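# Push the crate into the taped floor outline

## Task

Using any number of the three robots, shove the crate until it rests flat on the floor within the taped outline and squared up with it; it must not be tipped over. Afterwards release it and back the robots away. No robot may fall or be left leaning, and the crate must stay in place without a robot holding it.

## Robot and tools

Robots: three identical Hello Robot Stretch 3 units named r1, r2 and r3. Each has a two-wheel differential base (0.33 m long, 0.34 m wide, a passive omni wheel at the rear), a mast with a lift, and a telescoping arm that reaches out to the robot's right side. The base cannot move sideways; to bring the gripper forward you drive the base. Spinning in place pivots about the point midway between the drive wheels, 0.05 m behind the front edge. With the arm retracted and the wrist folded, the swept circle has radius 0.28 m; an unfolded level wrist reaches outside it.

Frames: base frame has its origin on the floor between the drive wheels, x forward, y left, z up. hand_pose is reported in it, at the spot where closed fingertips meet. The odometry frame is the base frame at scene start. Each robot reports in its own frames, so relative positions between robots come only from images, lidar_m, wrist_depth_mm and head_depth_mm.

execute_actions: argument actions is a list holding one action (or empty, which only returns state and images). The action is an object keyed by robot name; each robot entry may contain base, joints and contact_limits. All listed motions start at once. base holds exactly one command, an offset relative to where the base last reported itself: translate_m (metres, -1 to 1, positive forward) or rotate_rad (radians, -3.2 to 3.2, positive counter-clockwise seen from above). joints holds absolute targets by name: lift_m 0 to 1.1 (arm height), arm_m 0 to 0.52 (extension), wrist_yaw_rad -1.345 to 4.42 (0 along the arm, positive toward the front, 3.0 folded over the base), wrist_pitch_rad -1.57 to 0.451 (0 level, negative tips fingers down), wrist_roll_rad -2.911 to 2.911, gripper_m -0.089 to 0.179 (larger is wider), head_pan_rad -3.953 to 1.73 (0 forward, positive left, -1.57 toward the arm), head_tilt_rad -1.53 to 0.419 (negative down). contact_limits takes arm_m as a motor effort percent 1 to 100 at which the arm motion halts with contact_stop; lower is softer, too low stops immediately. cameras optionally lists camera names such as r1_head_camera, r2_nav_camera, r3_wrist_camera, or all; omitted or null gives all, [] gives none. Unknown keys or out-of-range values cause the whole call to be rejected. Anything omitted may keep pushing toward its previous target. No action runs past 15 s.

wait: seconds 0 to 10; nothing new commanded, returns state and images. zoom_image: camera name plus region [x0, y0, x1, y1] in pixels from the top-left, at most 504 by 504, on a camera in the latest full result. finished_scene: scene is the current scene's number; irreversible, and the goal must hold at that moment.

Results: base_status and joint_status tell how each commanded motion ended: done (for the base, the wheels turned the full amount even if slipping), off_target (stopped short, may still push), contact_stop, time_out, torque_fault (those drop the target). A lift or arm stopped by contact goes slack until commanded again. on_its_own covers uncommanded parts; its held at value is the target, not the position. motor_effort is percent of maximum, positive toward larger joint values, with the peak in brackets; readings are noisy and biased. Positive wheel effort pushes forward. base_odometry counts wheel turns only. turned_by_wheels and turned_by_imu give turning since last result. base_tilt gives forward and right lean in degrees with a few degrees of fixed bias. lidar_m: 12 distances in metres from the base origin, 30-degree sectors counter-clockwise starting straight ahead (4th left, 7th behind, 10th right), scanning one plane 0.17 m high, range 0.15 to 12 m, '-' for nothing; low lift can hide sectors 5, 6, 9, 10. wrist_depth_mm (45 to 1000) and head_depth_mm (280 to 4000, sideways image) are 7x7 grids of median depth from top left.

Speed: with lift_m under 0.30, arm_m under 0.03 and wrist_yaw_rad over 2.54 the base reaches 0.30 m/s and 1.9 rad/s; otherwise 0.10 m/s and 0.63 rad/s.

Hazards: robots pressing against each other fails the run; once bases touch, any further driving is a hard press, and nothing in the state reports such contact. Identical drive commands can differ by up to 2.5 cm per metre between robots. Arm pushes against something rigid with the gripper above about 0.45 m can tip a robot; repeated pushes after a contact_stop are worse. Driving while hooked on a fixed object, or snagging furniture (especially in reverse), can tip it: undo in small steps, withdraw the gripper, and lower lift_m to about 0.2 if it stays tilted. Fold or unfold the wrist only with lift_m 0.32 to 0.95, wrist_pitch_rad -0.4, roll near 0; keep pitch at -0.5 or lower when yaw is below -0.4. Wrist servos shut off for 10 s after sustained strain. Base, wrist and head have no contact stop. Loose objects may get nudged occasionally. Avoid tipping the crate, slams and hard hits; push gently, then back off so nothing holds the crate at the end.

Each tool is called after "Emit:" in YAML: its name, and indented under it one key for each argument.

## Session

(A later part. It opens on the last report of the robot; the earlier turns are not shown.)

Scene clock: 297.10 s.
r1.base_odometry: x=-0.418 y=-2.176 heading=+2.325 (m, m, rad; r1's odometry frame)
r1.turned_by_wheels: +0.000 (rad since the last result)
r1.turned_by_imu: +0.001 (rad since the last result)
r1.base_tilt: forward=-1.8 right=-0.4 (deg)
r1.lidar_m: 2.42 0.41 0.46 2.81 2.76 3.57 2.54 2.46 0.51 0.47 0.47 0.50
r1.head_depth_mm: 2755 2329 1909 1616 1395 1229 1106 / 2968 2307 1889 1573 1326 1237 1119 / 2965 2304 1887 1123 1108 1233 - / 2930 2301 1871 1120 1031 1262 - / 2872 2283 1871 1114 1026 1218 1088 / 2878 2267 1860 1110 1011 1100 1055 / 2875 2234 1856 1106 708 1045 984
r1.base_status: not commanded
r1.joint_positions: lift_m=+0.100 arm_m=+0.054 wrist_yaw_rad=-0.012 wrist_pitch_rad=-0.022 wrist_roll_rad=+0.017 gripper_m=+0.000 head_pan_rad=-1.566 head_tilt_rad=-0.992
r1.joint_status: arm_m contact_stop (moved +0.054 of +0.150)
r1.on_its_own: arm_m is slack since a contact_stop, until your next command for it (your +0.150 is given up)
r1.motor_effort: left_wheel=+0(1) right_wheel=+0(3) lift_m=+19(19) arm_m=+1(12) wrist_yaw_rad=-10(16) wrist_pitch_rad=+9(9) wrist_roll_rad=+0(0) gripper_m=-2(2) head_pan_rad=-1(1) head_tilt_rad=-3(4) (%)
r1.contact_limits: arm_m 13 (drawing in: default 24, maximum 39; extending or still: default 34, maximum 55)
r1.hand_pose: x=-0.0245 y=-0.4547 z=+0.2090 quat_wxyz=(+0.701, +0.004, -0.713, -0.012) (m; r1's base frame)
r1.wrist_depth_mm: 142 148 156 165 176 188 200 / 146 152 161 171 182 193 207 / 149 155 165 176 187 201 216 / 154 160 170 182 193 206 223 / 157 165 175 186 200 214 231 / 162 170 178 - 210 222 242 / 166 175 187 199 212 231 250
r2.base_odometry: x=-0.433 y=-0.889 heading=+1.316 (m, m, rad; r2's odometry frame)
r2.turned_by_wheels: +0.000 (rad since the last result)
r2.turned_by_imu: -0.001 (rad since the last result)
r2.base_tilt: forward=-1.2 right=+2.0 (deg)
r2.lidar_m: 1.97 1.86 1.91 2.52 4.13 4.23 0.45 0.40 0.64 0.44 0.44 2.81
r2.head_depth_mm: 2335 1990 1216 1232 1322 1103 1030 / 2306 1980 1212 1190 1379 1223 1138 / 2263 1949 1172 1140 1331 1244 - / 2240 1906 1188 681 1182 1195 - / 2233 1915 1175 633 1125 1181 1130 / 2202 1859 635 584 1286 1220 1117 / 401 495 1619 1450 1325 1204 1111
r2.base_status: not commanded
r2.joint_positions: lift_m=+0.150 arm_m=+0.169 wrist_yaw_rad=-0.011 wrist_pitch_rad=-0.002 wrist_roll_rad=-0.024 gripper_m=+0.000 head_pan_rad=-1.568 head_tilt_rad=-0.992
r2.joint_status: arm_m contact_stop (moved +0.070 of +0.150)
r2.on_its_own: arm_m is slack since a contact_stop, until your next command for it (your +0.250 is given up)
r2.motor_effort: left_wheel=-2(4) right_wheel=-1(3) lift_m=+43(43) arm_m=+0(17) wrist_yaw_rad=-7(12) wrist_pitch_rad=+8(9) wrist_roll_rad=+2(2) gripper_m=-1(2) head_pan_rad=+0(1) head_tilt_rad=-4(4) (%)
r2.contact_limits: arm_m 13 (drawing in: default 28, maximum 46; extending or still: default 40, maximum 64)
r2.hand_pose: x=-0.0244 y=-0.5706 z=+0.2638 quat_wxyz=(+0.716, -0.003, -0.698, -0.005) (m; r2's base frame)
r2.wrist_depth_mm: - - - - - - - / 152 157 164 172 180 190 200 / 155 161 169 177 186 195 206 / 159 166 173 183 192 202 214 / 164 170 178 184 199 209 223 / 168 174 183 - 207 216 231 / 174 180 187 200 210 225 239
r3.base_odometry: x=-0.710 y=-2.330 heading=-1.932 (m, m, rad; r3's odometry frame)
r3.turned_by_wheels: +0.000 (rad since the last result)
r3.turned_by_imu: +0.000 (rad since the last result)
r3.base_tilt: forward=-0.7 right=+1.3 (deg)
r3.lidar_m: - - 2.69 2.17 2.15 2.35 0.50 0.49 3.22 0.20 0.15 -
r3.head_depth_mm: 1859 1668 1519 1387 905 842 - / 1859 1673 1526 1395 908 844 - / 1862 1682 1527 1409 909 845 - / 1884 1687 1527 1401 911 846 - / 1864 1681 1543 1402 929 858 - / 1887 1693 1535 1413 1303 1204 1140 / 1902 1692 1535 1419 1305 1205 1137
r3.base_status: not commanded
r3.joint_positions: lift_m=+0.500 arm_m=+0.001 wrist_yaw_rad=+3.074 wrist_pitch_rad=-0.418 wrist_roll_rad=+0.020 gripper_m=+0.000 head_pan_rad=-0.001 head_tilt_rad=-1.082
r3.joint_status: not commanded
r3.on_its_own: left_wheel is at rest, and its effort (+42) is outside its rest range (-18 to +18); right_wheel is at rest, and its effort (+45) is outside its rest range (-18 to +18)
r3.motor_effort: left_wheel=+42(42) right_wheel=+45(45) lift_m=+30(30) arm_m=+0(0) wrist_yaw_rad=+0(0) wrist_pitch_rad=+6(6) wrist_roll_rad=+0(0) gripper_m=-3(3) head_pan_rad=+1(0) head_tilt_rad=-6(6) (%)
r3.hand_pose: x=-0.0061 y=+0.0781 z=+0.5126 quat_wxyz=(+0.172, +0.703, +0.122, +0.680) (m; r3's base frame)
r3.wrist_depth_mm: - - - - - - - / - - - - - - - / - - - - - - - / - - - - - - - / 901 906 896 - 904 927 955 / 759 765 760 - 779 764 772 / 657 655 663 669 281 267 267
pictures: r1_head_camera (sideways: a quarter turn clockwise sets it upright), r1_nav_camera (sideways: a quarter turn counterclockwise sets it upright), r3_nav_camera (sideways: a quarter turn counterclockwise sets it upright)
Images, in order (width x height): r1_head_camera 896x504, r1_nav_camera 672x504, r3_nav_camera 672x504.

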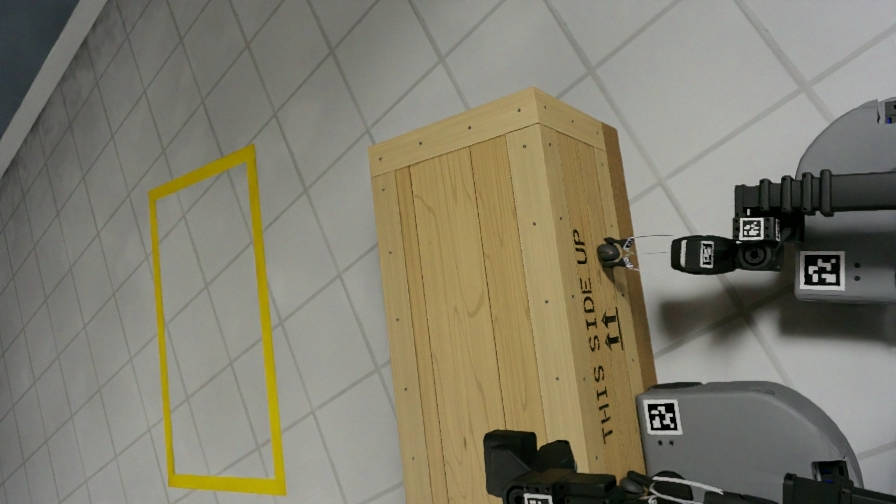

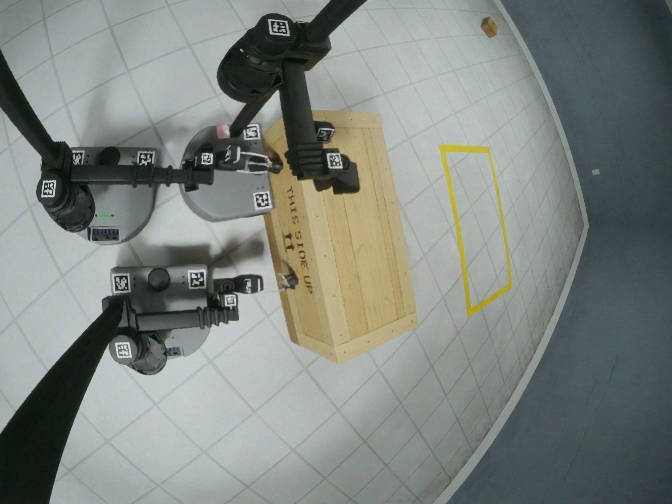

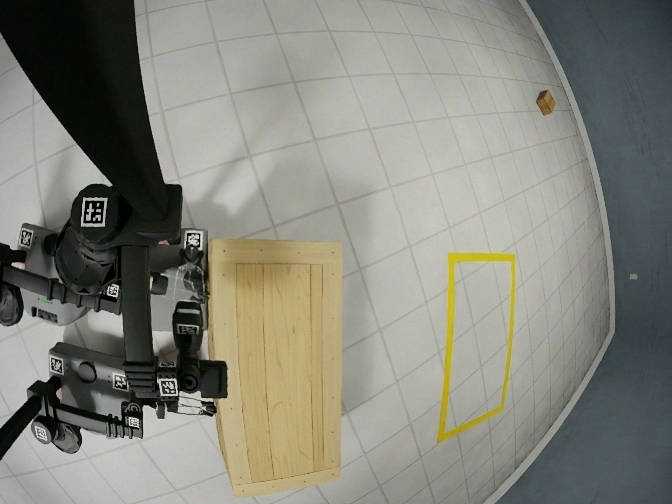

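Emit:
execute_actions:
  actions:
    - {"r1":{"joints":{"arm_m":0.39},"contact_limits":{"arm_m":100}},"r2":{"joints":{"arm_m":0.515},"contact_limits":{"arm_m":100}},"r3":{"base":{"translate_m":0.36}}}
  cameras: ["r1_head_camera","r1_nav_camera"]

Emit:
execute_actions:
  actions:
    - {"r1":{"joints":{"arm_m":0.0},"base":{"translate_m":-0.33}},"r2":{"joints":{"arm_m":0.0}}}
  cameras: ["r1_nav_camera","r3_nav_camera"]

Scene clock: 304.93 s.
r1.base_odometry: x=-0.418 y=-2.176 heading=+2.325 (m, m, rad; r1's odometry frame)
r1.turned_by_wheels: +0.000 (rad since the last result)
r1.turned_by_imu: -0.036 (rad since the last result)
r1.base_tilt: forward=-1.8 right=-0.4 (deg)
r1.lidar_m: 2.45 0.40 0.45 3.12 2.76 3.73 2.59 2.45 0.91 0.79 0.77 0.77
r1.head_depth_mm: 2693 2317 1902 1608 1399 1234 1105 / 2846 2323 1887 1609 1393 1236 1112 / 2932 2326 1357 1435 1408 1223 - / 2925 2292 1313 1343 1354 1215 - / 2887 2259 1308 1286 1375 1216 1093 / 2889 2252 1311 1212 1324 1198 1088 / 2922 2236 1267 1183 1153 1167 807
r1.base_status: not commanded
r1.joint_positions: lift_m=+0.100 arm_m=+0.390 wrist_yaw_rad=+0.106 wrist_pitch_rad=-0.019 wrist_roll_rad=+0.018 gripper_m=+0.000 head_pan_rad=-1.566 head_tilt_rad=-0.992
r1.joint_status: all done
r1.on_its_own: wrist_yaw_rad is held at +0.104, not at your -0.020, by its stall guard, which is not easing now
r1.motor_effort: left_wheel=+0(6) right_wheel=-1(15) lift_m=+19(19) arm_m=+4(56) wrist_yaw_rad=-2(65) wrist_pitch_rad=+8(22) wrist_roll_rad=+0(0) gripper_m=-2(8) head_pan_rad=-1(1) head_tilt_rad=-3(3) (%)
r1.contact_limits: arm_m 55 (drawing in: default 24, maximum 39; extending or still: default 34, maximum 55)
r1.hand_pose: x=+0.0056 y=-0.7890 z=+0.2099 quat_wxyz=(+0.701, +0.045, -0.712, +0.030) (m; r1's base frame)
r1.wrist_depth_mm: 148 153 161 168 178 187 198 / 153 157 166 174 184 194 205 / 156 162 170 179 190 200 213 / 160 166 174 185 196 207 220 / 165 170 180 188 202 213 228 / 170 176 184 - 210 223 237 / 173 180 192 202 214 229 247
r2.base_odometry: x=-0.433 y=-0.889 heading=+1.315 (m, m, rad; r2's odometry frame)
r2.turned_by_wheels: -0.001 (rad since the last result)
r2.turned_by_imu: -0.103 (rad since the last result)
r2.base_tilt: forward=-1.2 right=+1.8 (deg)
r2.lidar_m: 2.06 1.88 1.89 2.33 4.13 4.15 0.43 0.39 1.08 0.81 0.74 3.18
r2.head_depth_mm: 2350 1428 1683 1471 1367 1101 1045 / 2321 1383 1434 1492 1368 1171 1122 / 2275 1366 1473 1524 1368 1233 - / 2264 1277 1376 1440 1358 1238 - / 2215 987 1293 1304 1332 1230 1127 / 2191 821 1251 1293 1324 1216 1111 / 2183 737 1115 1448 1325 1207 1104
r2.base_status: not commanded
r2.joint_positions: lift_m=+0.150 arm_m=+0.513 wrist_yaw_rad=+0.411 wrist_pitch_rad=-0.001 wrist_roll_rad=-0.017 gripper_m=+0.000 head_pan_rad=-1.568 head_tilt_rad=-0.991
r2.joint_status: all done
r2.on_its_own: wrist_yaw_rad is held at +0.360, not at your -0.020, by its stall guard, which is still easing; arm_m is at rest, and its effort (+31) is outside its rest range (-14 to +14)
r2.motor_effort: left_wheel=-13(17) right_wheel=+16(18) lift_m=+43(43) arm_m=+31(65) wrist_yaw_rad=-44(96) wrist_pitch_rad=+8(96) wrist_roll_rad=-1(8) gripper_m=-8(16) head_pan_rad=-1(1) head_tilt_rad=-4(4) (%)
r2.contact_limits: arm_m 64 (drawing in: default 28, maximum 46; extending or still: default 40, maximum 64)
r2.hand_pose: x=+0.0810 y=-0.8926 z=+0.2640 quat_wxyz=(+0.698, +0.144, -0.686, +0.145) (m; r2's base frame)
r2.wrist_depth_mm: - - - 168 162 157 152 / 187 180 175 170 165 160 155 / 193 187 180 175 170 164 160 / - 192 186 180 175 170 165 / - 199 193 185 180 175 171 / 724 207 200 195 185 180 175 / 546 215 206 199 194 186 180
r3.base_odometry: x=-0.837 y=-2.667 heading=-1.931 (m, m, rad; r3's odometry frame)
r3.turned_by_wheels: +0.000 (rad since the last result)
r3.turned_by_imu: +0.044 (rad since the last result)
r3.base_tilt: forward=-0.8 right=+1.3 (deg)
r3.lidar_m: - - 2.75 2.27 2.27 2.52 0.80 0.75 2.99 0.20 0.15 -
r3.head_depth_mm: 1853 1678 1513 1389 904 843 - / 1872 1672 1521 1390 905 844 - / 1853 1681 1530 1399 909 847 - / 1872 1673 1539 1406 911 847 - / 1870 1689 1533 1399 1295 1197 - / 1875 1695 1537 1403 1298 1211 1138 / 1904 1696 1543 1410 1305 1206 1136
r3.base_status: translate_m off_target (by the wheels' count: +0.3597 of +0.3600)
r3.joint_positions: lift_m=+0.500 arm_m=+0.001 wrist_yaw_rad=+3.074 wrist_pitch_rad=-0.418 wrist_roll_rad=+0.020 gripper_m=+0.000 head_pan_rad=-0.001 head_tilt_rad=-1.082
r3.joint_status: not commanded
r3.on_its_own: left_wheel is at rest, and its effort (+35) is outside its rest range (-18 to +18); right_wheel is at rest, and its effort (+40) is outside its rest range (-18 to +18)
r3.motor_effort: left_wheel=+35(53) right_wheel=+40(87) lift_m=+30(29) arm_m=+0(0) wrist_yaw_rad=+0(1) wrist_pitch_rad=+6(7) wrist_roll_rad=+0(0) gripper_m=-3(3) head_pan_rad=+0(1) head_tilt_rad=-6(5) (%)
r3.hand_pose: x=-0.0061 y=+0.0781 z=+0.5126 quat_wxyz=(+0.172, +0.703, +0.122, +0.680) (m; r3's base frame)
r3.wrist_depth_mm: - - - - - - - / - - - - - - - / - - - - - - - / - - - - - - - / 905 895 907 - 933 902 918 / 763 772 775 - 756 791 774 / 663 672 660 676 668 665 670
pictures: r1_head_camera (sideways: a quarter turn clockwise sets it upright), r1_nav_camera (sideways: a quarter turn counterclockwise sets it upright)
Images, in order (width x height): r1_head_camera 896x504, r1_nav_camera 672x504.

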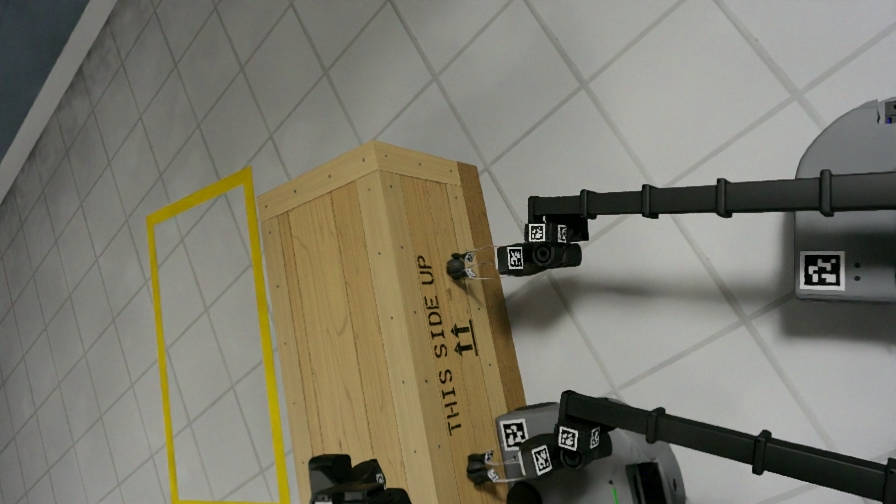

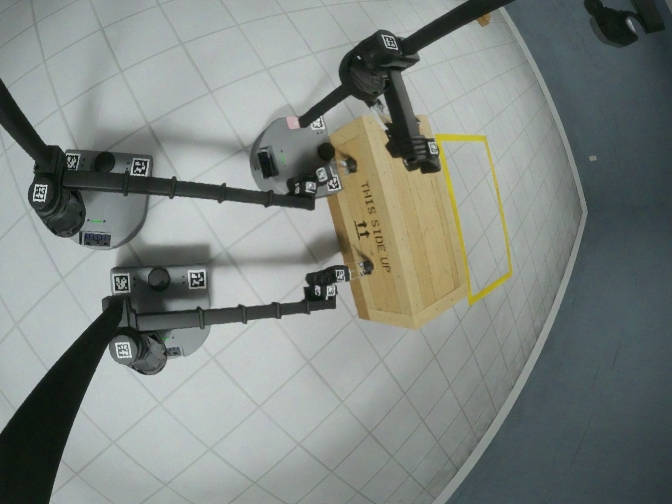

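Scene clock: 309.90 s.
r1.base_odometry: x=-0.192 y=-2.416 heading=+2.325 (m, m, rad; r1's odometry frame)
r1.turned_by_wheels: +0.000 (rad since the last result)
r1.turned_by_imu: +0.001 (rad since the last result)
r1.base_tilt: forward=-2.1 right=-0.3 (deg)
r1.lidar_m: 0.71 0.71 2.65 2.66 2.72 3.29 2.29 2.18 2.23 0.88 0.88 1.00
r1.head_depth_mm: 2405 2329 1914 1614 1399 1238 1103 / 2656 2308 1906 1601 1404 1229 1113 / 2848 2310 1894 1609 1381 1222 - / 2964 2272 1884 1592 1386 1239 - / 2873 2291 1423 1467 1380 1216 1081 / 2912 2258 1313 1359 1373 1206 1093 / 2853 2233 1298 1299 1371 1213 1085
r1.base_status: done
r1.joint_positions: lift_m=+0.100 arm_m=+0.000 wrist_yaw_rad=+0.104 wrist_pitch_rad=-0.019 wrist_roll_rad=+0.018 gripper_m=+0.000 head_pan_rad=-1.566 head_tilt_rad=-0.992
r1.joint_status: all done
r1.on_its_own: wrist_yaw_rad is held at +0.104, not at your -0.020, by its stall guard, which is not easing now
r1.motor_effort: left_wheel=+2(2) right_wheel=-1(6) lift_m=+18(19) arm_m=-2(3) wrist_yaw_rad=+0(2) wrist_pitch_rad=+8(7) wrist_roll_rad=+0(0) gripper_m=-2(1) head_pan_rad=-1(0) head_tilt_rad=-4(3) (%)
r1.hand_pose: x=+0.0051 y=-0.3996 z=+0.2099 quat_wxyz=(+0.701, +0.044, -0.712, +0.029) (m; r1's base frame)
r1.wrist_depth_mm: - - - - - - - / 545 566 604 - - - - / 552 579 609 - - - - / 571 585 626 - - - - / 573 611 635 892 792 812 787 / 562 562 556 - 556 548 554 / 436 439 425 428 431 427 432
r2.base_odometry: x=-0.433 y=-0.889 heading=+1.316 (m, m, rad; r2's odometry frame)
r2.turned_by_wheels: +0.001 (rad since the last result)
r2.turned_by_imu: +0.000 (rad since the last result)
r2.base_tilt: forward=-1.2 right=+1.7 (deg)
r2.lidar_m: 2.06 1.88 1.89 2.34 4.12 4.16 0.76 0.70 1.07 0.81 0.74 3.19
r2.head_depth_mm: 2327 1417 1667 1541 1392 1264 1157 / 2310 1378 1551 1533 1373 1249 1152 / 2297 1378 1461 1512 1370 1240 - / 2252 1273 1377 1463 1356 1254 - / 2212 990 1307 1311 1331 1226 1125 / 2214 819 1254 1288 1315 1213 1116 / 2196 738 1087 1468 1325 1205 1106
r2.base_status: not commanded
r2.joint_positions: lift_m=+0.150 arm_m=+0.000 wrist_yaw_rad=+0.361 wrist_pitch_rad=+0.001 wrist_roll_rad=-0.017 gripper_m=+0.000 head_pan_rad=-1.568 head_tilt_rad=-0.991
r2.joint_status: all done
r2.on_its_own: wrist_yaw_rad is held at +0.360, not at your -0.020, by its stall guard, which is not easing now
r2.motor_effort: left_wheel=+0(13) right_wheel=+0(16) lift_m=+43(43) arm_m=-4(30) wrist_yaw_rad=+0(44) wrist_pitch_rad=+7(8) wrist_roll_rad=-1(1) gripper_m=-3(8) head_pan_rad=-1(2) head_tilt_rad=-4(4) (%)
r2.hand_pose: x=+0.0690 y=-0.3851 z=+0.2644 quat_wxyz=(+0.702, +0.126, -0.689, +0.128) (m; r2's base frame)
r2.wrist_depth_mm: - - - 587 - - - / - - - - - - - / - - - 666 658 644 637 / - - - 688 678 665 657 / - - - 556 502 685 657 / 749 742 717 - 406 427 626 / 556 539 533 409 370 452 483
r3.base_odometry: x=-0.837 y=-2.667 heading=-1.931 (m, m, rad; r3's odometry frame)
r3.turned_by_wheels: +0.000 (rad since the last result)
r3.turned_by_imu: +0.000 (rad since the last result)
r3.base_tilt: forward=-0.7 right=+1.3 (deg)
r3.lidar_m: - - 2.75 2.27 2.27 2.52 0.80 0.99 2.98 0.20 0.15 -
r3.head_depth_mm: 1843 1673 1514 1390 904 841 - / 1855 1669 1513 1390 907 844 - / 1858 1686 1516 1399 908 846 - / 1865 1683 1536 1408 912 846 - / 1873 1682 1537 1411 1302 1195 - / 1881 1693 1536 1412 1302 1211 1141 / 1884 1702 1547 1411 1299 1214 1138
r3.base_status: not commanded
r3.joint_positions: lift_m=+0.500 arm_m=+0.001 wrist_yaw_rad=+3.074 wrist_pitch_rad=-0.418 wrist_roll_rad=+0.020 gripper_m=+0.000 head_pan_rad=-0.001 head_tilt_rad=-1.082
r3.joint_status: not commanded
r3.on_its_own: left_wheel is at rest, and its effort (+35) is outside its rest range (-18 to +18); right_wheel is at rest, and its effort (+40) is outside its rest range (-18 to +18)
r3.motor_effort: left_wheel=+35(35) right_wheel=+40(40) lift_m=+30(30) arm_m=+0(0) wrist_yaw_rad=+0(0) wrist_pitch_rad=+6(6) wrist_roll_rad=+0(0) gripper_m=-3(2) head_pan_rad=+0(0) head_tilt_rad=-5(6) (%)
r3.hand_pose: x=-0.0061 y=+0.0781 z=+0.5126 quat_wxyz=(+0.172, +0.703, +0.122, +0.680) (m; r3's base frame)
r3.wrist_depth_mm: - - - - - - - / - - - - - - - / - - - - - - - / - - - - - - - / 912 902 922 - 897 907 923 / 745 766 784 - 777 770 785 / 672 670 649 666 667 665 671
pictures: r1_nav_camera (sideways: a quarter turn counterclockwise sets it upright), r3_nav_camera (sideways: a quarter turn counterclockwise sets it upright)
Images, in order (width x height): r1_nav_camera 672x504, r3_nav_camera 672x504.

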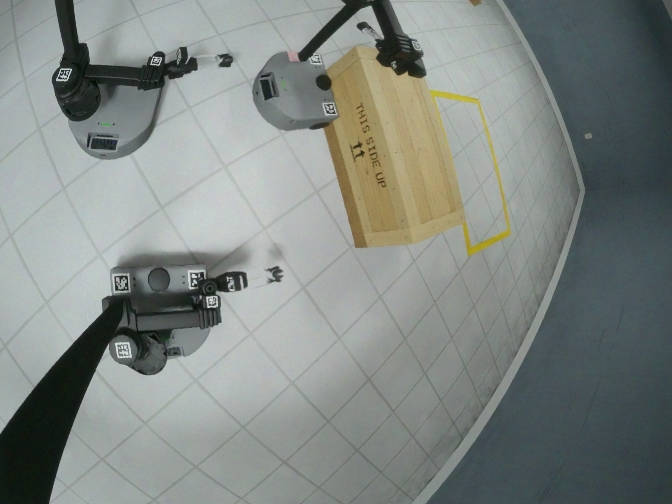

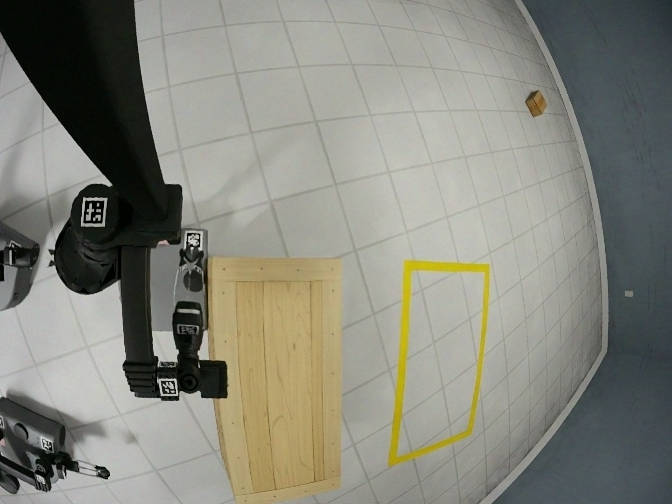

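Emit:
execute_actions:
  actions:
    - {"r1":{"base":{"rotate_rad":-0.78},"joints":{"wrist_yaw_rad":-0.02}},"r2":{"base":{"rotate_rad":-1.15},"joints":{"wrist_yaw_rad":1.0}}}
  cameras: []

Emit:
execute_actions:
  actions:
    - {"r1":{"base":{"translate_m":0.31}},"r2":{"base":{"translate_m":0.31}}}
  cameras: ["r2_nav_camera"]

Emit:
execute_actions:
  actions:
    - {"r1":{"base":{"translate_m":0.14}},"r2":{"base":{"rotate_rad":1.38},"joints":{"wrist_yaw_rad":-0.02}}}
  cameras: ["r2_nav_camera"]

Emit:
execute_actions:
  actions:
    - {"r1":{"base":{"rotate_rad":0.94}},"r2":{"joints":{"arm_m":0.09}}}
  cameras: ["r2_head_camera","r1_head_camera","r1_nav_camera"]

Scene clock: 330.47 s.
r1.base_odometry: x=-0.192 y=-2.416 heading=+1.545 (m, m, rad; r1's odometry frame)
r1.turned_by_wheels: -0.780 (rad since the last result)
r1.turned_by_imu: -0.783 (rad since the last result)
r1.base_tilt: forward=-1.9 right=-0.4 (deg)
r1.lidar_m: 0.91 1.06 0.71 2.60 2.92 2.66 3.93 2.58 2.19 2.18 2.44 0.88
r1.head_depth_mm: 1888 2158 1925 1622 1399 1228 1105 / 1931 2206 1897 1603 1402 1218 1116 / 1983 2211 1874 1596 1388 1228 - / 2030 2231 1900 1596 1386 1237 - / 2077 2244 1854 1578 1377 1216 1091 / 2112 2273 1874 1575 1379 1207 1088 / 2156 2238 1839 1571 1373 1211 1082
r1.base_status: done
r1.joint_positions: lift_m=+0.100 arm_m=+0.000 wrist_yaw_rad=-0.019 wrist_pitch_rad=-0.019 wrist_roll_rad=+0.018 gripper_m=+0.000 head_pan_rad=-1.566 head_tilt_rad=-0.992
r1.joint_status: all done
r1.motor_effort: left_wheel=+2(6) right_wheel=-3(6) lift_m=+18(18) arm_m=-3(2) wrist_yaw_rad=-2(4) wrist_pitch_rad=+8(8) wrist_roll_rad=+0(0) gripper_m=-1(2) head_pan_rad=-1(1) head_tilt_rad=-2(3) (%)
r1.hand_pose: x=-0.0264 y=-0.4009 z=+0.2099 quat_wxyz=(+0.701, +0.000, -0.713, -0.014) (m; r1's base frame)
r1.wrist_depth_mm: - - - - - - - / - - - - - - - / - - - - - - - / - - - - - - - / 832 809 811 972 794 790 786 / 585 567 558 - 560 558 566 / 438 436 431 434 431 425 431
r2.base_odometry: x=-0.433 y=-0.889 heading=+0.166 (m, m, rad; r2's odometry frame)
r2.turned_by_wheels: -1.150 (rad since the last result)
r2.turned_by_imu: -1.169 (rad since the last result)
r2.base_tilt: forward=-1.2 right=+1.7 (deg)
r2.lidar_m: 0.74 3.70 2.17 1.88 1.87 2.19 2.71 4.12 0.65 0.65 1.16 0.83
r2.head_depth_mm: 2193 1997 1736 1547 1390 1252 1145 / 2197 762 1667 1488 1373 1248 1154 / 2268 1960 1441 1198 1365 1244 - / 2253 1918 1322 1342 1338 1252 - / 2232 1908 1618 1479 1340 1246 1129 / 2209 1900 1665 1478 1343 1213 1120 / 2194 1869 1646 1462 1321 1206 1115
r2.base_status: done
r2.joint_positions: lift_m=+0.150 arm_m=+0.000 wrist_yaw_rad=+0.998 wrist_pitch_rad=+0.001 wrist_roll_rad=-0.017 gripper_m=+0.000 head_pan_rad=-1.568 head_tilt_rad=-0.991
r2.joint_status: all done
r2.motor_effort: left_wheel=+3(8) right_wheel=-2(5) lift_m=+43(43) arm_m=-4(4) wrist_yaw_rad=+2(1) wrist_pitch_rad=+7(7) wrist_roll_rad=-1(1) gripper_m=-2(3) head_pan_rad=-1(1) head_tilt_rad=-3(4) (%)
r2.hand_pose: x=+0.1939 y=-0.2843 z=+0.2644 quat_wxyz=(+0.626, +0.335, -0.615, +0.341) (m; r2's base frame)
r2.wrist_depth_mm: - - - - - - - / - - - - - - - / - 740 810 926 - - - / - 730 820 963 - - - / 569 570 691 930 971 944 878 / 427 479 536 - 680 643 627 / 440 463 517 525 505 498 482
r3.base_odometry: x=-0.837 y=-2.667 heading=-1.931 (m, m, rad; r3's odometry frame)
r3.turned_by_wheels: +0.000 (rad since the last result)
r3.turned_by_imu: +0.000 (rad since the last result)
r3.base_tilt: forward=-0.8 right=+1.3 (deg)
r3.lidar_m: - - 2.75 2.28 2.26 0.92 0.80 0.98 2.98 0.20 0.15 -
r3.head_depth_mm: 1846 1668 1521 1391 905 841 - / 1863 1666 1525 1397 908 841 - / 1882 1680 1522 1401 910 844 - / 1868 1691 1524 1406 909 846 - / 1886 1682 1531 1401 1302 1194 - / 1897 1689 1546 1401 1299 1204 1141 / 1893 1703 1537 1416 1305 1213 1137
r3.base_status: not commanded
r3.joint_positions: lift_m=+0.500 arm_m=+0.001 wrist_yaw_rad=+3.074 wrist_pitch_rad=-0.418 wrist_roll_rad=+0.020 gripper_m=+0.000 head_pan_rad=-0.001 head_tilt_rad=-1.082
r3.joint_status: not commanded
r3.on_its_own: left_wheel is at rest, and its effort (+35) is outside its rest range (-18 to +18); right_wheel is at rest, and its effort (+40) is outside its rest range (-18 to +18)
r3.motor_effort: left_wheel=+35(35) right_wheel=+40(40) lift_m=+30(30) arm_m=+0(0) wrist_yaw_rad=+0(0) wrist_pitch_rad=+6(6) wrist_roll_rad=+0(0) gripper_m=-3(3) head_pan_rad=+1(0) head_tilt_rad=-6(6) (%)
r3.hand_pose: x=-0.0061 y=+0.0781 z=+0.5126 quat_wxyz=(+0.172, +0.703, +0.122, +0.680) (m; r3's base frame)
r3.wrist_depth_mm: - - - - - - - / - - - - - - - / - - - - - - - / - - - - - - - / 903 950 899 - 889 903 898 / 765 759 769 - 770 765 784 / 682 662 658 657 661 664 671
pictures: none
No camera images: the call's "cameras" was empty. Leave "cameras" out to get every camera's image.

Scene clock: 334.77 s.
r1.base_odometry: x=-0.184 y=-2.106 heading=+1.546 (m, m, rad; r1's odometry frame)
r1.turned_by_wheels: +0.000 (rad since the last result)
r1.turned_by_imu: +0.002 (rad since the last result)
r1.base_tilt: forward=-2.0 right=-0.5 (deg)
r1.lidar_m: 0.63 0.75 0.57 2.53 2.83 2.93 4.23 2.68 2.25 2.24 0.63 0.61
r1.head_depth_mm: 1954 2193 1905 1607 1395 1230 1109 / 1994 2208 1896 1606 1394 1229 1116 / 2039 2237 1870 1600 1385 1227 - / 2085 2289 1872 1589 1386 1248 - / 2151 2258 1858 1588 1387 1222 1096 / 2189 2275 1856 1578 1366 1218 1081 / 2229 2243 1853 1582 1248 1214 1083
r1.base_status: done
r1.joint_positions: lift_m=+0.100 arm_m=+0.000 wrist_yaw_rad=-0.019 wrist_pitch_rad=-0.019 wrist_roll_rad=+0.018 gripper_m=+0.000 head_pan_rad=-1.566 head_tilt_rad=-0.992
r1.joint_status: not commanded
r1.motor_effort: left_wheel=+3(6) right_wheel=-3(4) lift_m=+19(19) arm_m=-3(2) wrist_yaw_rad=-1(1) wrist_pitch_rad=+8(8) wrist_roll_rad=+0(1) gripper_m=-2(3) head_pan_rad=-1(0) head_tilt_rad=-4(4) (%)
r1.hand_pose: x=-0.0264 y=-0.4009 z=+0.2099 quat_wxyz=(+0.701, +0.000, -0.713, -0.014) (m; r1's base frame)
r1.wrist_depth_mm: - - - - - - - / - - - - - - - / - - - - - - - / - - - - - - - / 831 813 806 951 779 786 792 / 580 568 567 - 555 554 554 / 440 435 431 428 429 429 424
r2.base_odometry: x=-0.128 y=-0.838 heading=+0.166 (m, m, rad; r2's odometry frame)
r2.turned_by_wheels: +0.000 (rad since the last result)
r2.turned_by_imu: -0.001 (rad since the last result)
r2.base_tilt: forward=-1.3 right=+1.7 (deg)
r2.lidar_m: 0.44 3.87 2.25 1.96 1.95 2.27 3.01 4.41 0.52 0.57 0.76 0.51
r2.head_depth_mm: 2328 579 1678 1543 1389 1261 1148 / 2320 1989 1665 1047 1351 1242 1155 / 2284 1953 1706 1177 1246 1246 - / 2255 1933 1703 1293 1299 1261 - / 2243 1915 1645 1486 1340 1253 1132 / 2185 1886 1666 1480 1342 1215 1117 / 2169 1898 1651 1465 1328 1078 1076
r2.base_status: done
r2.joint_positions: lift_m=+0.150 arm_m=+0.000 wrist_yaw_rad=+0.998 wrist_pitch_rad=+0.001 wrist_roll_rad=-0.017 gripper_m=+0.000 head_pan_rad=-1.568 head_tilt_rad=-0.991
r2.joint_status: not commanded
r2.motor_effort: left_wheel=+2(10) right_wheel=-2(3) lift_m=+43(43) arm_m=-4(4) wrist_yaw_rad=+2(2) wrist_pitch_rad=+6(7) wrist_roll_rad=-1(1) gripper_m=-2(2) head_pan_rad=-2(1) head_tilt_rad=-4(4) (%)
r2.hand_pose: x=+0.1940 y=-0.2842 z=+0.2644 quat_wxyz=(+0.626, +0.335, -0.615, +0.341) (m; r2's base frame)
r2.wrist_depth_mm: - - - - - - - / - - - - - - - / - 434 493 559 643 - - / - 447 496 573 672 - - / - 444 493 567 707 799 885 / 386 380 365 - 687 643 631 / 285 279 272 399 511 502 483
r3.base_odometry: x=-0.837 y=-2.667 heading=-1.931 (m, m, rad; r3's odometry frame)
r3.turned_by_wheels: +0.000 (rad since the last result)
r3.turned_by_imu: +0.000 (rad since the last result)
r3.base_tilt: forward=-0.7 right=+1.3 (deg)
r3.lidar_m: - - 2.75 2.27 2.27 0.50 0.51 0.68 2.97 0.20 0.15 -
r3.head_depth_mm: 1852 1670 1518 1388 905 839 - / 1862 1681 1522 1394 912 843 - / 1867 1675 1521 1404 911 845 - / 1863 1680 1534 1407 912 850 - / 1876 1690 1537 1412 1297 1190 - / 1868 1695 1547 1412 1301 1216 1137 / 1887 1693 1533 1416 1299 1210 1137
r3.base_status: not commanded
r3.joint_positions: lift_m=+0.500 arm_m=+0.001 wrist_yaw_rad=+3.074 wrist_pitch_rad=-0.418 wrist_roll_rad=+0.020 gripper_m=+0.000 head_pan_rad=-0.001 head_tilt_rad=-1.082
r3.joint_status: not commanded
r3.on_its_own: left_wheel is at rest, and its effort (+35) is outside its rest range (-18 to +18); right_wheel is at rest, and its effort (+40) is outside its rest range (-18 to +18)
r3.motor_effort: left_wheel=+35(35) right_wheel=+40(40) lift_m=+30(30) arm_m=+0(0) wrist_yaw_rad=+0(0) wrist_pitch_rad=+6(6) wrist_roll_rad=+0(0) gripper_m=-3(3) head_pan_rad=+0(0) head_tilt_rad=-5(5) (%)
r3.hand_pose: x=-0.0061 y=+0.0781 z=+0.5126 quat_wxyz=(+0.172, +0.703, +0.122, +0.680) (m; r3's base frame)
r3.wrist_depth_mm: - - - - - - - / - - - - - - - / - - - - - - - / - - - - - - - / 888 930 904 - 909 949 915 / 770 759 776 - 765 780 773 / 589 666 660 664 667 671 666
pictures: r2_nav_camera (sideways: a quarter turn counterclockwise sets it upright)
Images, in order (width x height): r2_nav_camera 672x504.

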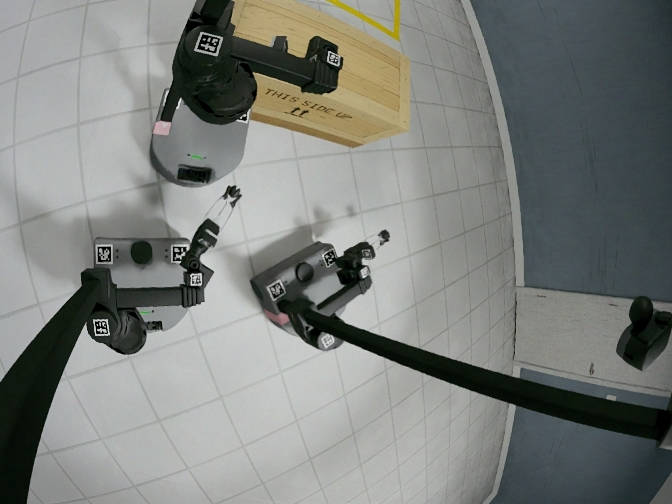

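Scene clock: 337.90 s.
r1.base_odometry: x=-0.180 y=-1.966 heading=+1.546 (m, m, rad; r1's odometry frame)
r1.turned_by_wheels: +0.000 (rad since the last result)
r1.turned_by_imu: +0.001 (rad since the last result)
r1.base_tilt: forward=-2.0 right=-0.5 (deg)
r1.lidar_m: 0.50 0.62 0.51 0.51 2.81 3.07 4.38 2.70 2.28 2.27 0.50 0.49
r1.head_depth_mm: 1955 2241 1912 1597 1401 1229 1105 / 2021 2259 1907 1598 1390 1237 1117 / 2061 2271 1883 1598 1402 1228 - / 2119 2285 1872 1587 1373 1244 - / 2137 2281 1887 1578 1379 1226 1088 / 2221 2253 1862 1574 1252 1205 1087 / 2273 2256 1851 1577 1000 1159 1082
r1.base_status: done
r1.joint_positions: lift_m=+0.100 arm_m=+0.000 wrist_yaw_rad=-0.019 wrist_pitch_rad=-0.019 wrist_roll_rad=+0.018 gripper_m=+0.000 head_pan_rad=-1.566 head_tilt_rad=-0.992
r1.joint_status: not commanded
r1.motor_effort: left_wheel=+3(7) right_wheel=-3(3) lift_m=+18(18) arm_m=-2(2) wrist_yaw_rad=-1(1) wrist_pitch_rad=+8(8) wrist_roll_rad=+0(0) gripper_m=-3(2) head_pan_rad=-1(1) head_tilt_rad=-3(3) (%)
r1.hand_pose: x=-0.0264 y=-0.4009 z=+0.2099 quat_wxyz=(+0.701, +0.000, -0.713, -0.014) (m; r1's base frame)
r1.wrist_depth_mm: - - - - - - - / - - - - - - - / - - - - - - - / - - - - - - - / 772 814 804 964 783 794 792 / 531 566 563 - 552 555 550 / 369 430 431 426 432 427 429
r2.base_odometry: x=-0.128 y=-0.838 heading=+1.546 (m, m, rad; r2's odometry frame)
r2.turned_by_wheels: +1.380 (rad since the last result)
r2.turned_by_imu: +1.400 (rad since the last result)
r2.base_tilt: forward=-1.2 right=+2.0 (deg)
r2.lidar_m: 1.99 1.95 2.08 3.01 3.01 3.65 0.43 0.50 0.62 0.44 4.27 2.58
r2.head_depth_mm: 2333 1995 1224 1144 1382 1253 1048 / 2325 1971 1208 1118 1353 1248 1162 / 2254 1939 1199 678 1174 1207 - / 2248 1908 1184 627 1136 1151 - / 405 496 618 602 1179 1204 1135 / 2197 1901 1673 1477 1333 1220 1121 / 2144 1890 1652 1470 1335 1211 1108
r2.base_status: done
r2.joint_positions: lift_m=+0.150 arm_m=+0.000 wrist_yaw_rad=-0.018 wrist_pitch_rad=+0.001 wrist_roll_rad=-0.017 gripper_m=+0.000 head_pan_rad=-1.568 head_tilt_rad=-0.991
r2.joint_status: all done
r2.motor_effort: left_wheel=-3(9) right_wheel=+2(6) lift_m=+43(43) arm_m=-4(4) wrist_yaw_rad=-2(3) wrist_pitch_rad=+7(7) wrist_roll_rad=-1(1) gripper_m=-3(1) head_pan_rad=-1(1) head_tilt_rad=-4(5) (%)
r2.hand_pose: x=-0.0261 y=-0.4015 z=+0.2644 quat_wxyz=(+0.713, -0.006, -0.701, -0.006) (m; r2's base frame)
r2.wrist_depth_mm: - - 185 - - - - / - - 191 - 339 345 356 / - - 196 339 343 355 366 / - - 202 352 356 366 377 / - - 209 - 368 376 391 / 744 730 418 - 330 329 396 / 555 544 499 265 260 254 247
r3.base_odometry: x=-0.837 y=-2.667 heading=-1.931 (m, m, rad; r3's odometry frame)
r3.turned_by_wheels: +0.000 (rad since the last result)
r3.turned_by_imu: +0.000 (rad since the last result)
r3.base_tilt: forward=-0.8 right=+1.2 (deg)
r3.lidar_m: - - 2.76 2.28 2.27 0.51 0.51 0.54 0.56 0.20 0.15 -
r3.head_depth_mm: 1848 1663 1526 1391 907 842 - / 1856 1672 1524 1396 908 843 - / 1855 1690 1528 1394 911 846 - / 1880 1681 1523 1413 911 846 - / 1876 1683 1533 1405 1298 1198 - / 1891 1680 1543 1419 1299 1203 1136 / 1887 1688 1537 1419 1307 1214 1138
r3.base_status: not commanded
r3.joint_positions: lift_m=+0.500 arm_m=+0.001 wrist_yaw_rad=+3.074 wrist_pitch_rad=-0.418 wrist_roll_rad=+0.020 gripper_m=+0.000 head_pan_rad=-0.001 head_tilt_rad=-1.082
r3.joint_status: not commanded
r3.on_its_own: left_wheel is at rest, and its effort (+35) is outside its rest range (-18 to +18); right_wheel is at rest, and its effort (+40) is outside its rest range (-18 to +18)
r3.motor_effort: left_wheel=+35(35) right_wheel=+40(40) lift_m=+30(30) arm_m=+0(0) wrist_yaw_rad=+0(0) wrist_pitch_rad=+6(6) wrist_roll_rad=+0(0) gripper_m=-3(3) head_pan_rad=+0(0) head_tilt_rad=-5(6) (%)
r3.hand_pose: x=-0.0061 y=+0.0781 z=+0.5126 quat_wxyz=(+0.172, +0.703, +0.122, +0.680) (m; r3's base frame)
r3.wrist_depth_mm: - - - - - - - / - - - - - - - / - - - - - - - / - - - - - - - / 916 907 880 - 902 912 917 / 782 771 760 - 772 766 771 / 681 663 659 699 662 659 662
pictures: r2_nav_camera (sideways: a quarter turn counterclockwise sets it upright)
Images, in order (width x height): r2_nav_camera 672x504.

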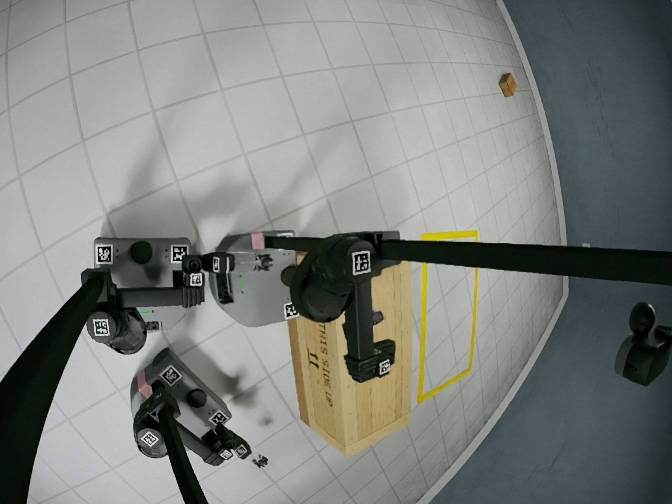

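Scene clock: 340.33 s.
r1.base_odometry: x=-0.180 y=-1.966 heading=+2.486 (m, m, rad; r1's odometry frame)
r1.turned_by_wheels: +0.940 (rad since the last result)
r1.turned_by_imu: +0.946 (rad since the last result)
r1.base_tilt: forward=-1.9 right=-0.3 (deg)
r1.lidar_m: 0.51 0.51 2.69 3.06 4.42 2.90 2.31 2.27 0.52 0.49 0.49 0.55
r1.head_depth_mm: 2863 2326 1901 1616 1400 1233 1104 / 2955 2333 1888 1149 1145 1225 1112 / 2965 2289 1898 1124 1116 1223 - / 2949 2277 1878 1119 1087 1245 - / 2946 2281 1888 1113 1054 1217 1095 / 2918 2253 1866 1106 1021 1168 1091 / 2857 2235 1837 1103 1009 1057 1049
r1.base_status: done
r1.joint_positions: lift_m=+0.100 arm_m=+0.000 wrist_yaw_rad=-0.019 wrist_pitch_rad=-0.019 wrist_roll_rad=+0.018 gripper_m=+0.000 head_pan_rad=-1.566 head_tilt_rad=-0.992
r1.joint_status: not commanded
r1.motor_effort: left_wheel=-1(4) right_wheel=+4(7) lift_m=+19(19) arm_m=-3(3) wrist_yaw_rad=+0(1) wrist_pitch_rad=+7(7) wrist_roll_rad=+0(0) gripper_m=-2(3) head_pan_rad=-1(1) head_tilt_rad=-4(4) (%)
r1.hand_pose: x=-0.0264 y=-0.4009 z=+0.2099 quat_wxyz=(+0.701, +0.000, -0.713, -0.014) (m; r1's base frame)
r1.wrist_depth_mm: 203 211 220 227 237 249 260 / 209 217 226 235 246 258 269 / 216 223 232 241 253 263 279 / 221 229 238 246 260 275 287 / 226 234 245 254 268 283 296 / 234 241 251 - 282 294 305 / 240 248 262 274 287 302 318
r2.base_odometry: x=-0.128 y=-0.838 heading=+1.546 (m, m, rad; r2's odometry frame)
r2.turned_by_wheels: +0.000 (rad since the last result)
r2.turned_by_imu: +0.000 (rad since the last result)
r2.base_tilt: forward=-1.1 right=+1.9 (deg)
r2.lidar_m: 1.99 1.96 2.07 3.01 3.00 3.66 0.50 0.50 0.62 0.44 4.26 2.59
r2.head_depth_mm: 2347 1998 1219 1144 1389 1243 1136 / 2301 1975 1208 1112 1363 1249 1153 / 2259 1956 1197 680 1174 1205 - / 2261 1941 1188 626 1137 1204 - / 405 495 622 602 1208 1215 1127 / 2199 1894 1662 1485 1332 1219 1114 / 2183 1858 1644 1465 1327 1209 1109
r2.base_status: not commanded
r2.joint_positions: lift_m=+0.150 arm_m=+0.090 wrist_yaw_rad=-0.019 wrist_pitch_rad=+0.001 wrist_roll_rad=-0.017 gripper_m=+0.000 head_pan_rad=-1.568 head_tilt_rad=-0.991
r2.joint_status: all done
r2.motor_effort: left_wheel=-3(3) right_wheel=+2(2) lift_m=+43(43) arm_m=+5(9) wrist_yaw_rad=-1(1) wrist_pitch_rad=+7(7) wrist_roll_rad=-1(1) gripper_m=-2(2) head_pan_rad=+0(1) head_tilt_rad=-4(4) (%)
r2.hand_pose: x=-0.0262 y=-0.4908 z=+0.2644 quat_wxyz=(+0.713, -0.006, -0.701, -0.007) (m; r2's base frame)
r2.wrist_depth_mm: - 100 - - - - - / - 102 - 240 245 250 257 / - 105 - 251 251 259 267 / - 109 141 256 261 269 277 / - 112 134 - 270 275 284 / 747 115 118 - 277 284 295 / 549 120 121 276 236 251 247
r3.base_odometry: x=-0.837 y=-2.667 heading=-1.931 (m, m, rad; r3's odometry frame)
r3.turned_by_wheels: +0.000 (rad since the last result)
r3.turned_by_imu: +0.000 (rad since the last result)
r3.base_tilt: forward=-0.8 right=+1.3 (deg)
r3.lidar_m: - - 2.76 2.27 2.27 0.51 0.51 0.54 0.56 0.20 0.15 -
r3.head_depth_mm: 1848 1675 1517 1386 906 839 - / 1865 1670 1535 1397 908 844 - / 1857 1673 1517 1405 910 842 - / 1871 1688 1533 1404 912 846 - / 1883 1674 1534 1402 1294 1187 - / 1882 1700 1551 1407 1303 1208 1141 / 1867 1695 1537 1421 1304 1210 1142
r3.base_status: not commanded
r3.joint_positions: lift_m=+0.500 arm_m=+0.001 wrist_yaw_rad=+3.074 wrist_pitch_rad=-0.418 wrist_roll_rad=+0.020 gripper_m=+0.000 head_pan_rad=-0.001 head_tilt_rad=-1.082
r3.joint_status: not commanded
r3.on_its_own: left_wheel is at rest, and its effort (+35) is outside its rest range (-18 to +18); right_wheel is at rest, and its effort (+40) is outside its rest range (-18 to +18)
r3.motor_effort: left_wheel=+35(35) right_wheel=+40(40) lift_m=+29(29) arm_m=+0(0) wrist_yaw_rad=+0(0) wrist_pitch_rad=+6(6) wrist_roll_rad=+0(0) gripper_m=-3(3) head_pan_rad=+0(0) head_tilt_rad=-6(5) (%)
r3.hand_pose: x=-0.0061 y=+0.0781 z=+0.5126 quat_wxyz=(+0.172, +0.703, +0.122, +0.680) (m; r3's base frame)
r3.wrist_depth_mm: - - - - - - - / - - - - - - - / - - - - - - - / - - - - - - - / 901 935 907 - 905 919 932 / 775 757 770 - 771 770 781 / 662 671 668 652 665 679 678
pictures: r1_head_camera (sideways: a quarter turn clockwise sets it upright), r1_nav_camera (sideways: a quarter turn counterclockwise sets it upright), r2_head_camera (sideways: a quarter turn clockwise sets it upright)
Images, in order (width x height): r1_head_camera 896x504, r1_nav_camera 672x504, r2_head_camera 896x504.

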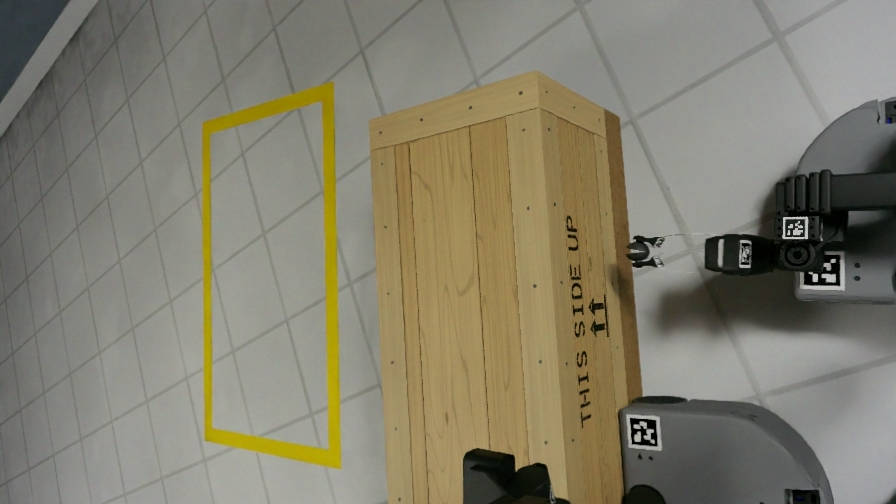

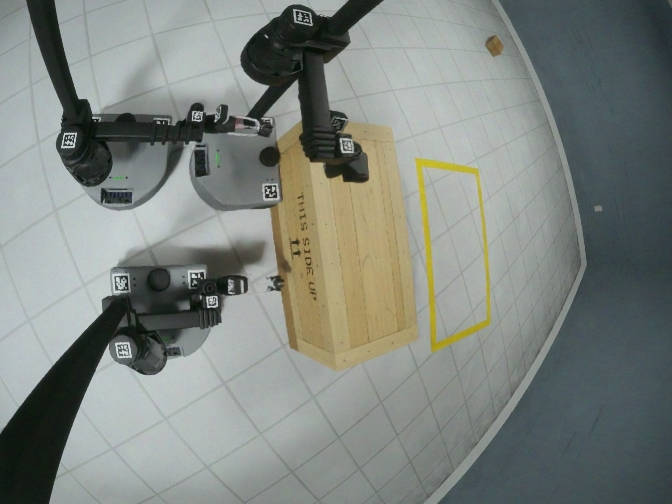

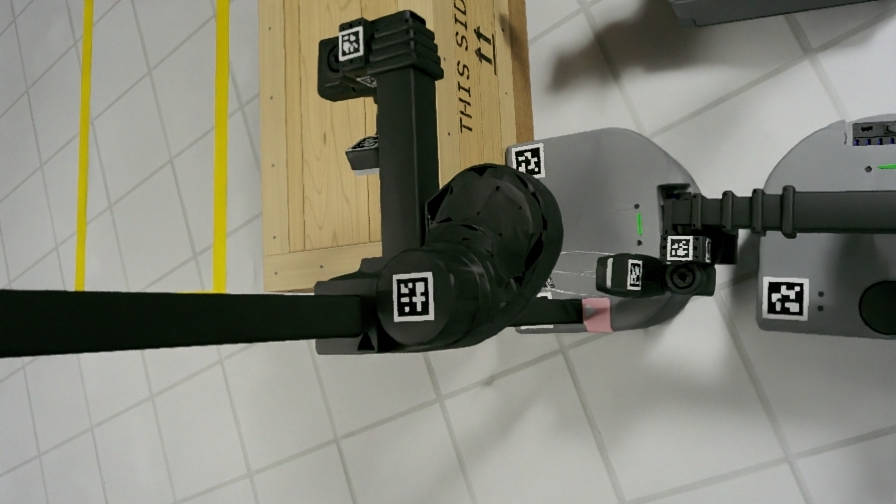

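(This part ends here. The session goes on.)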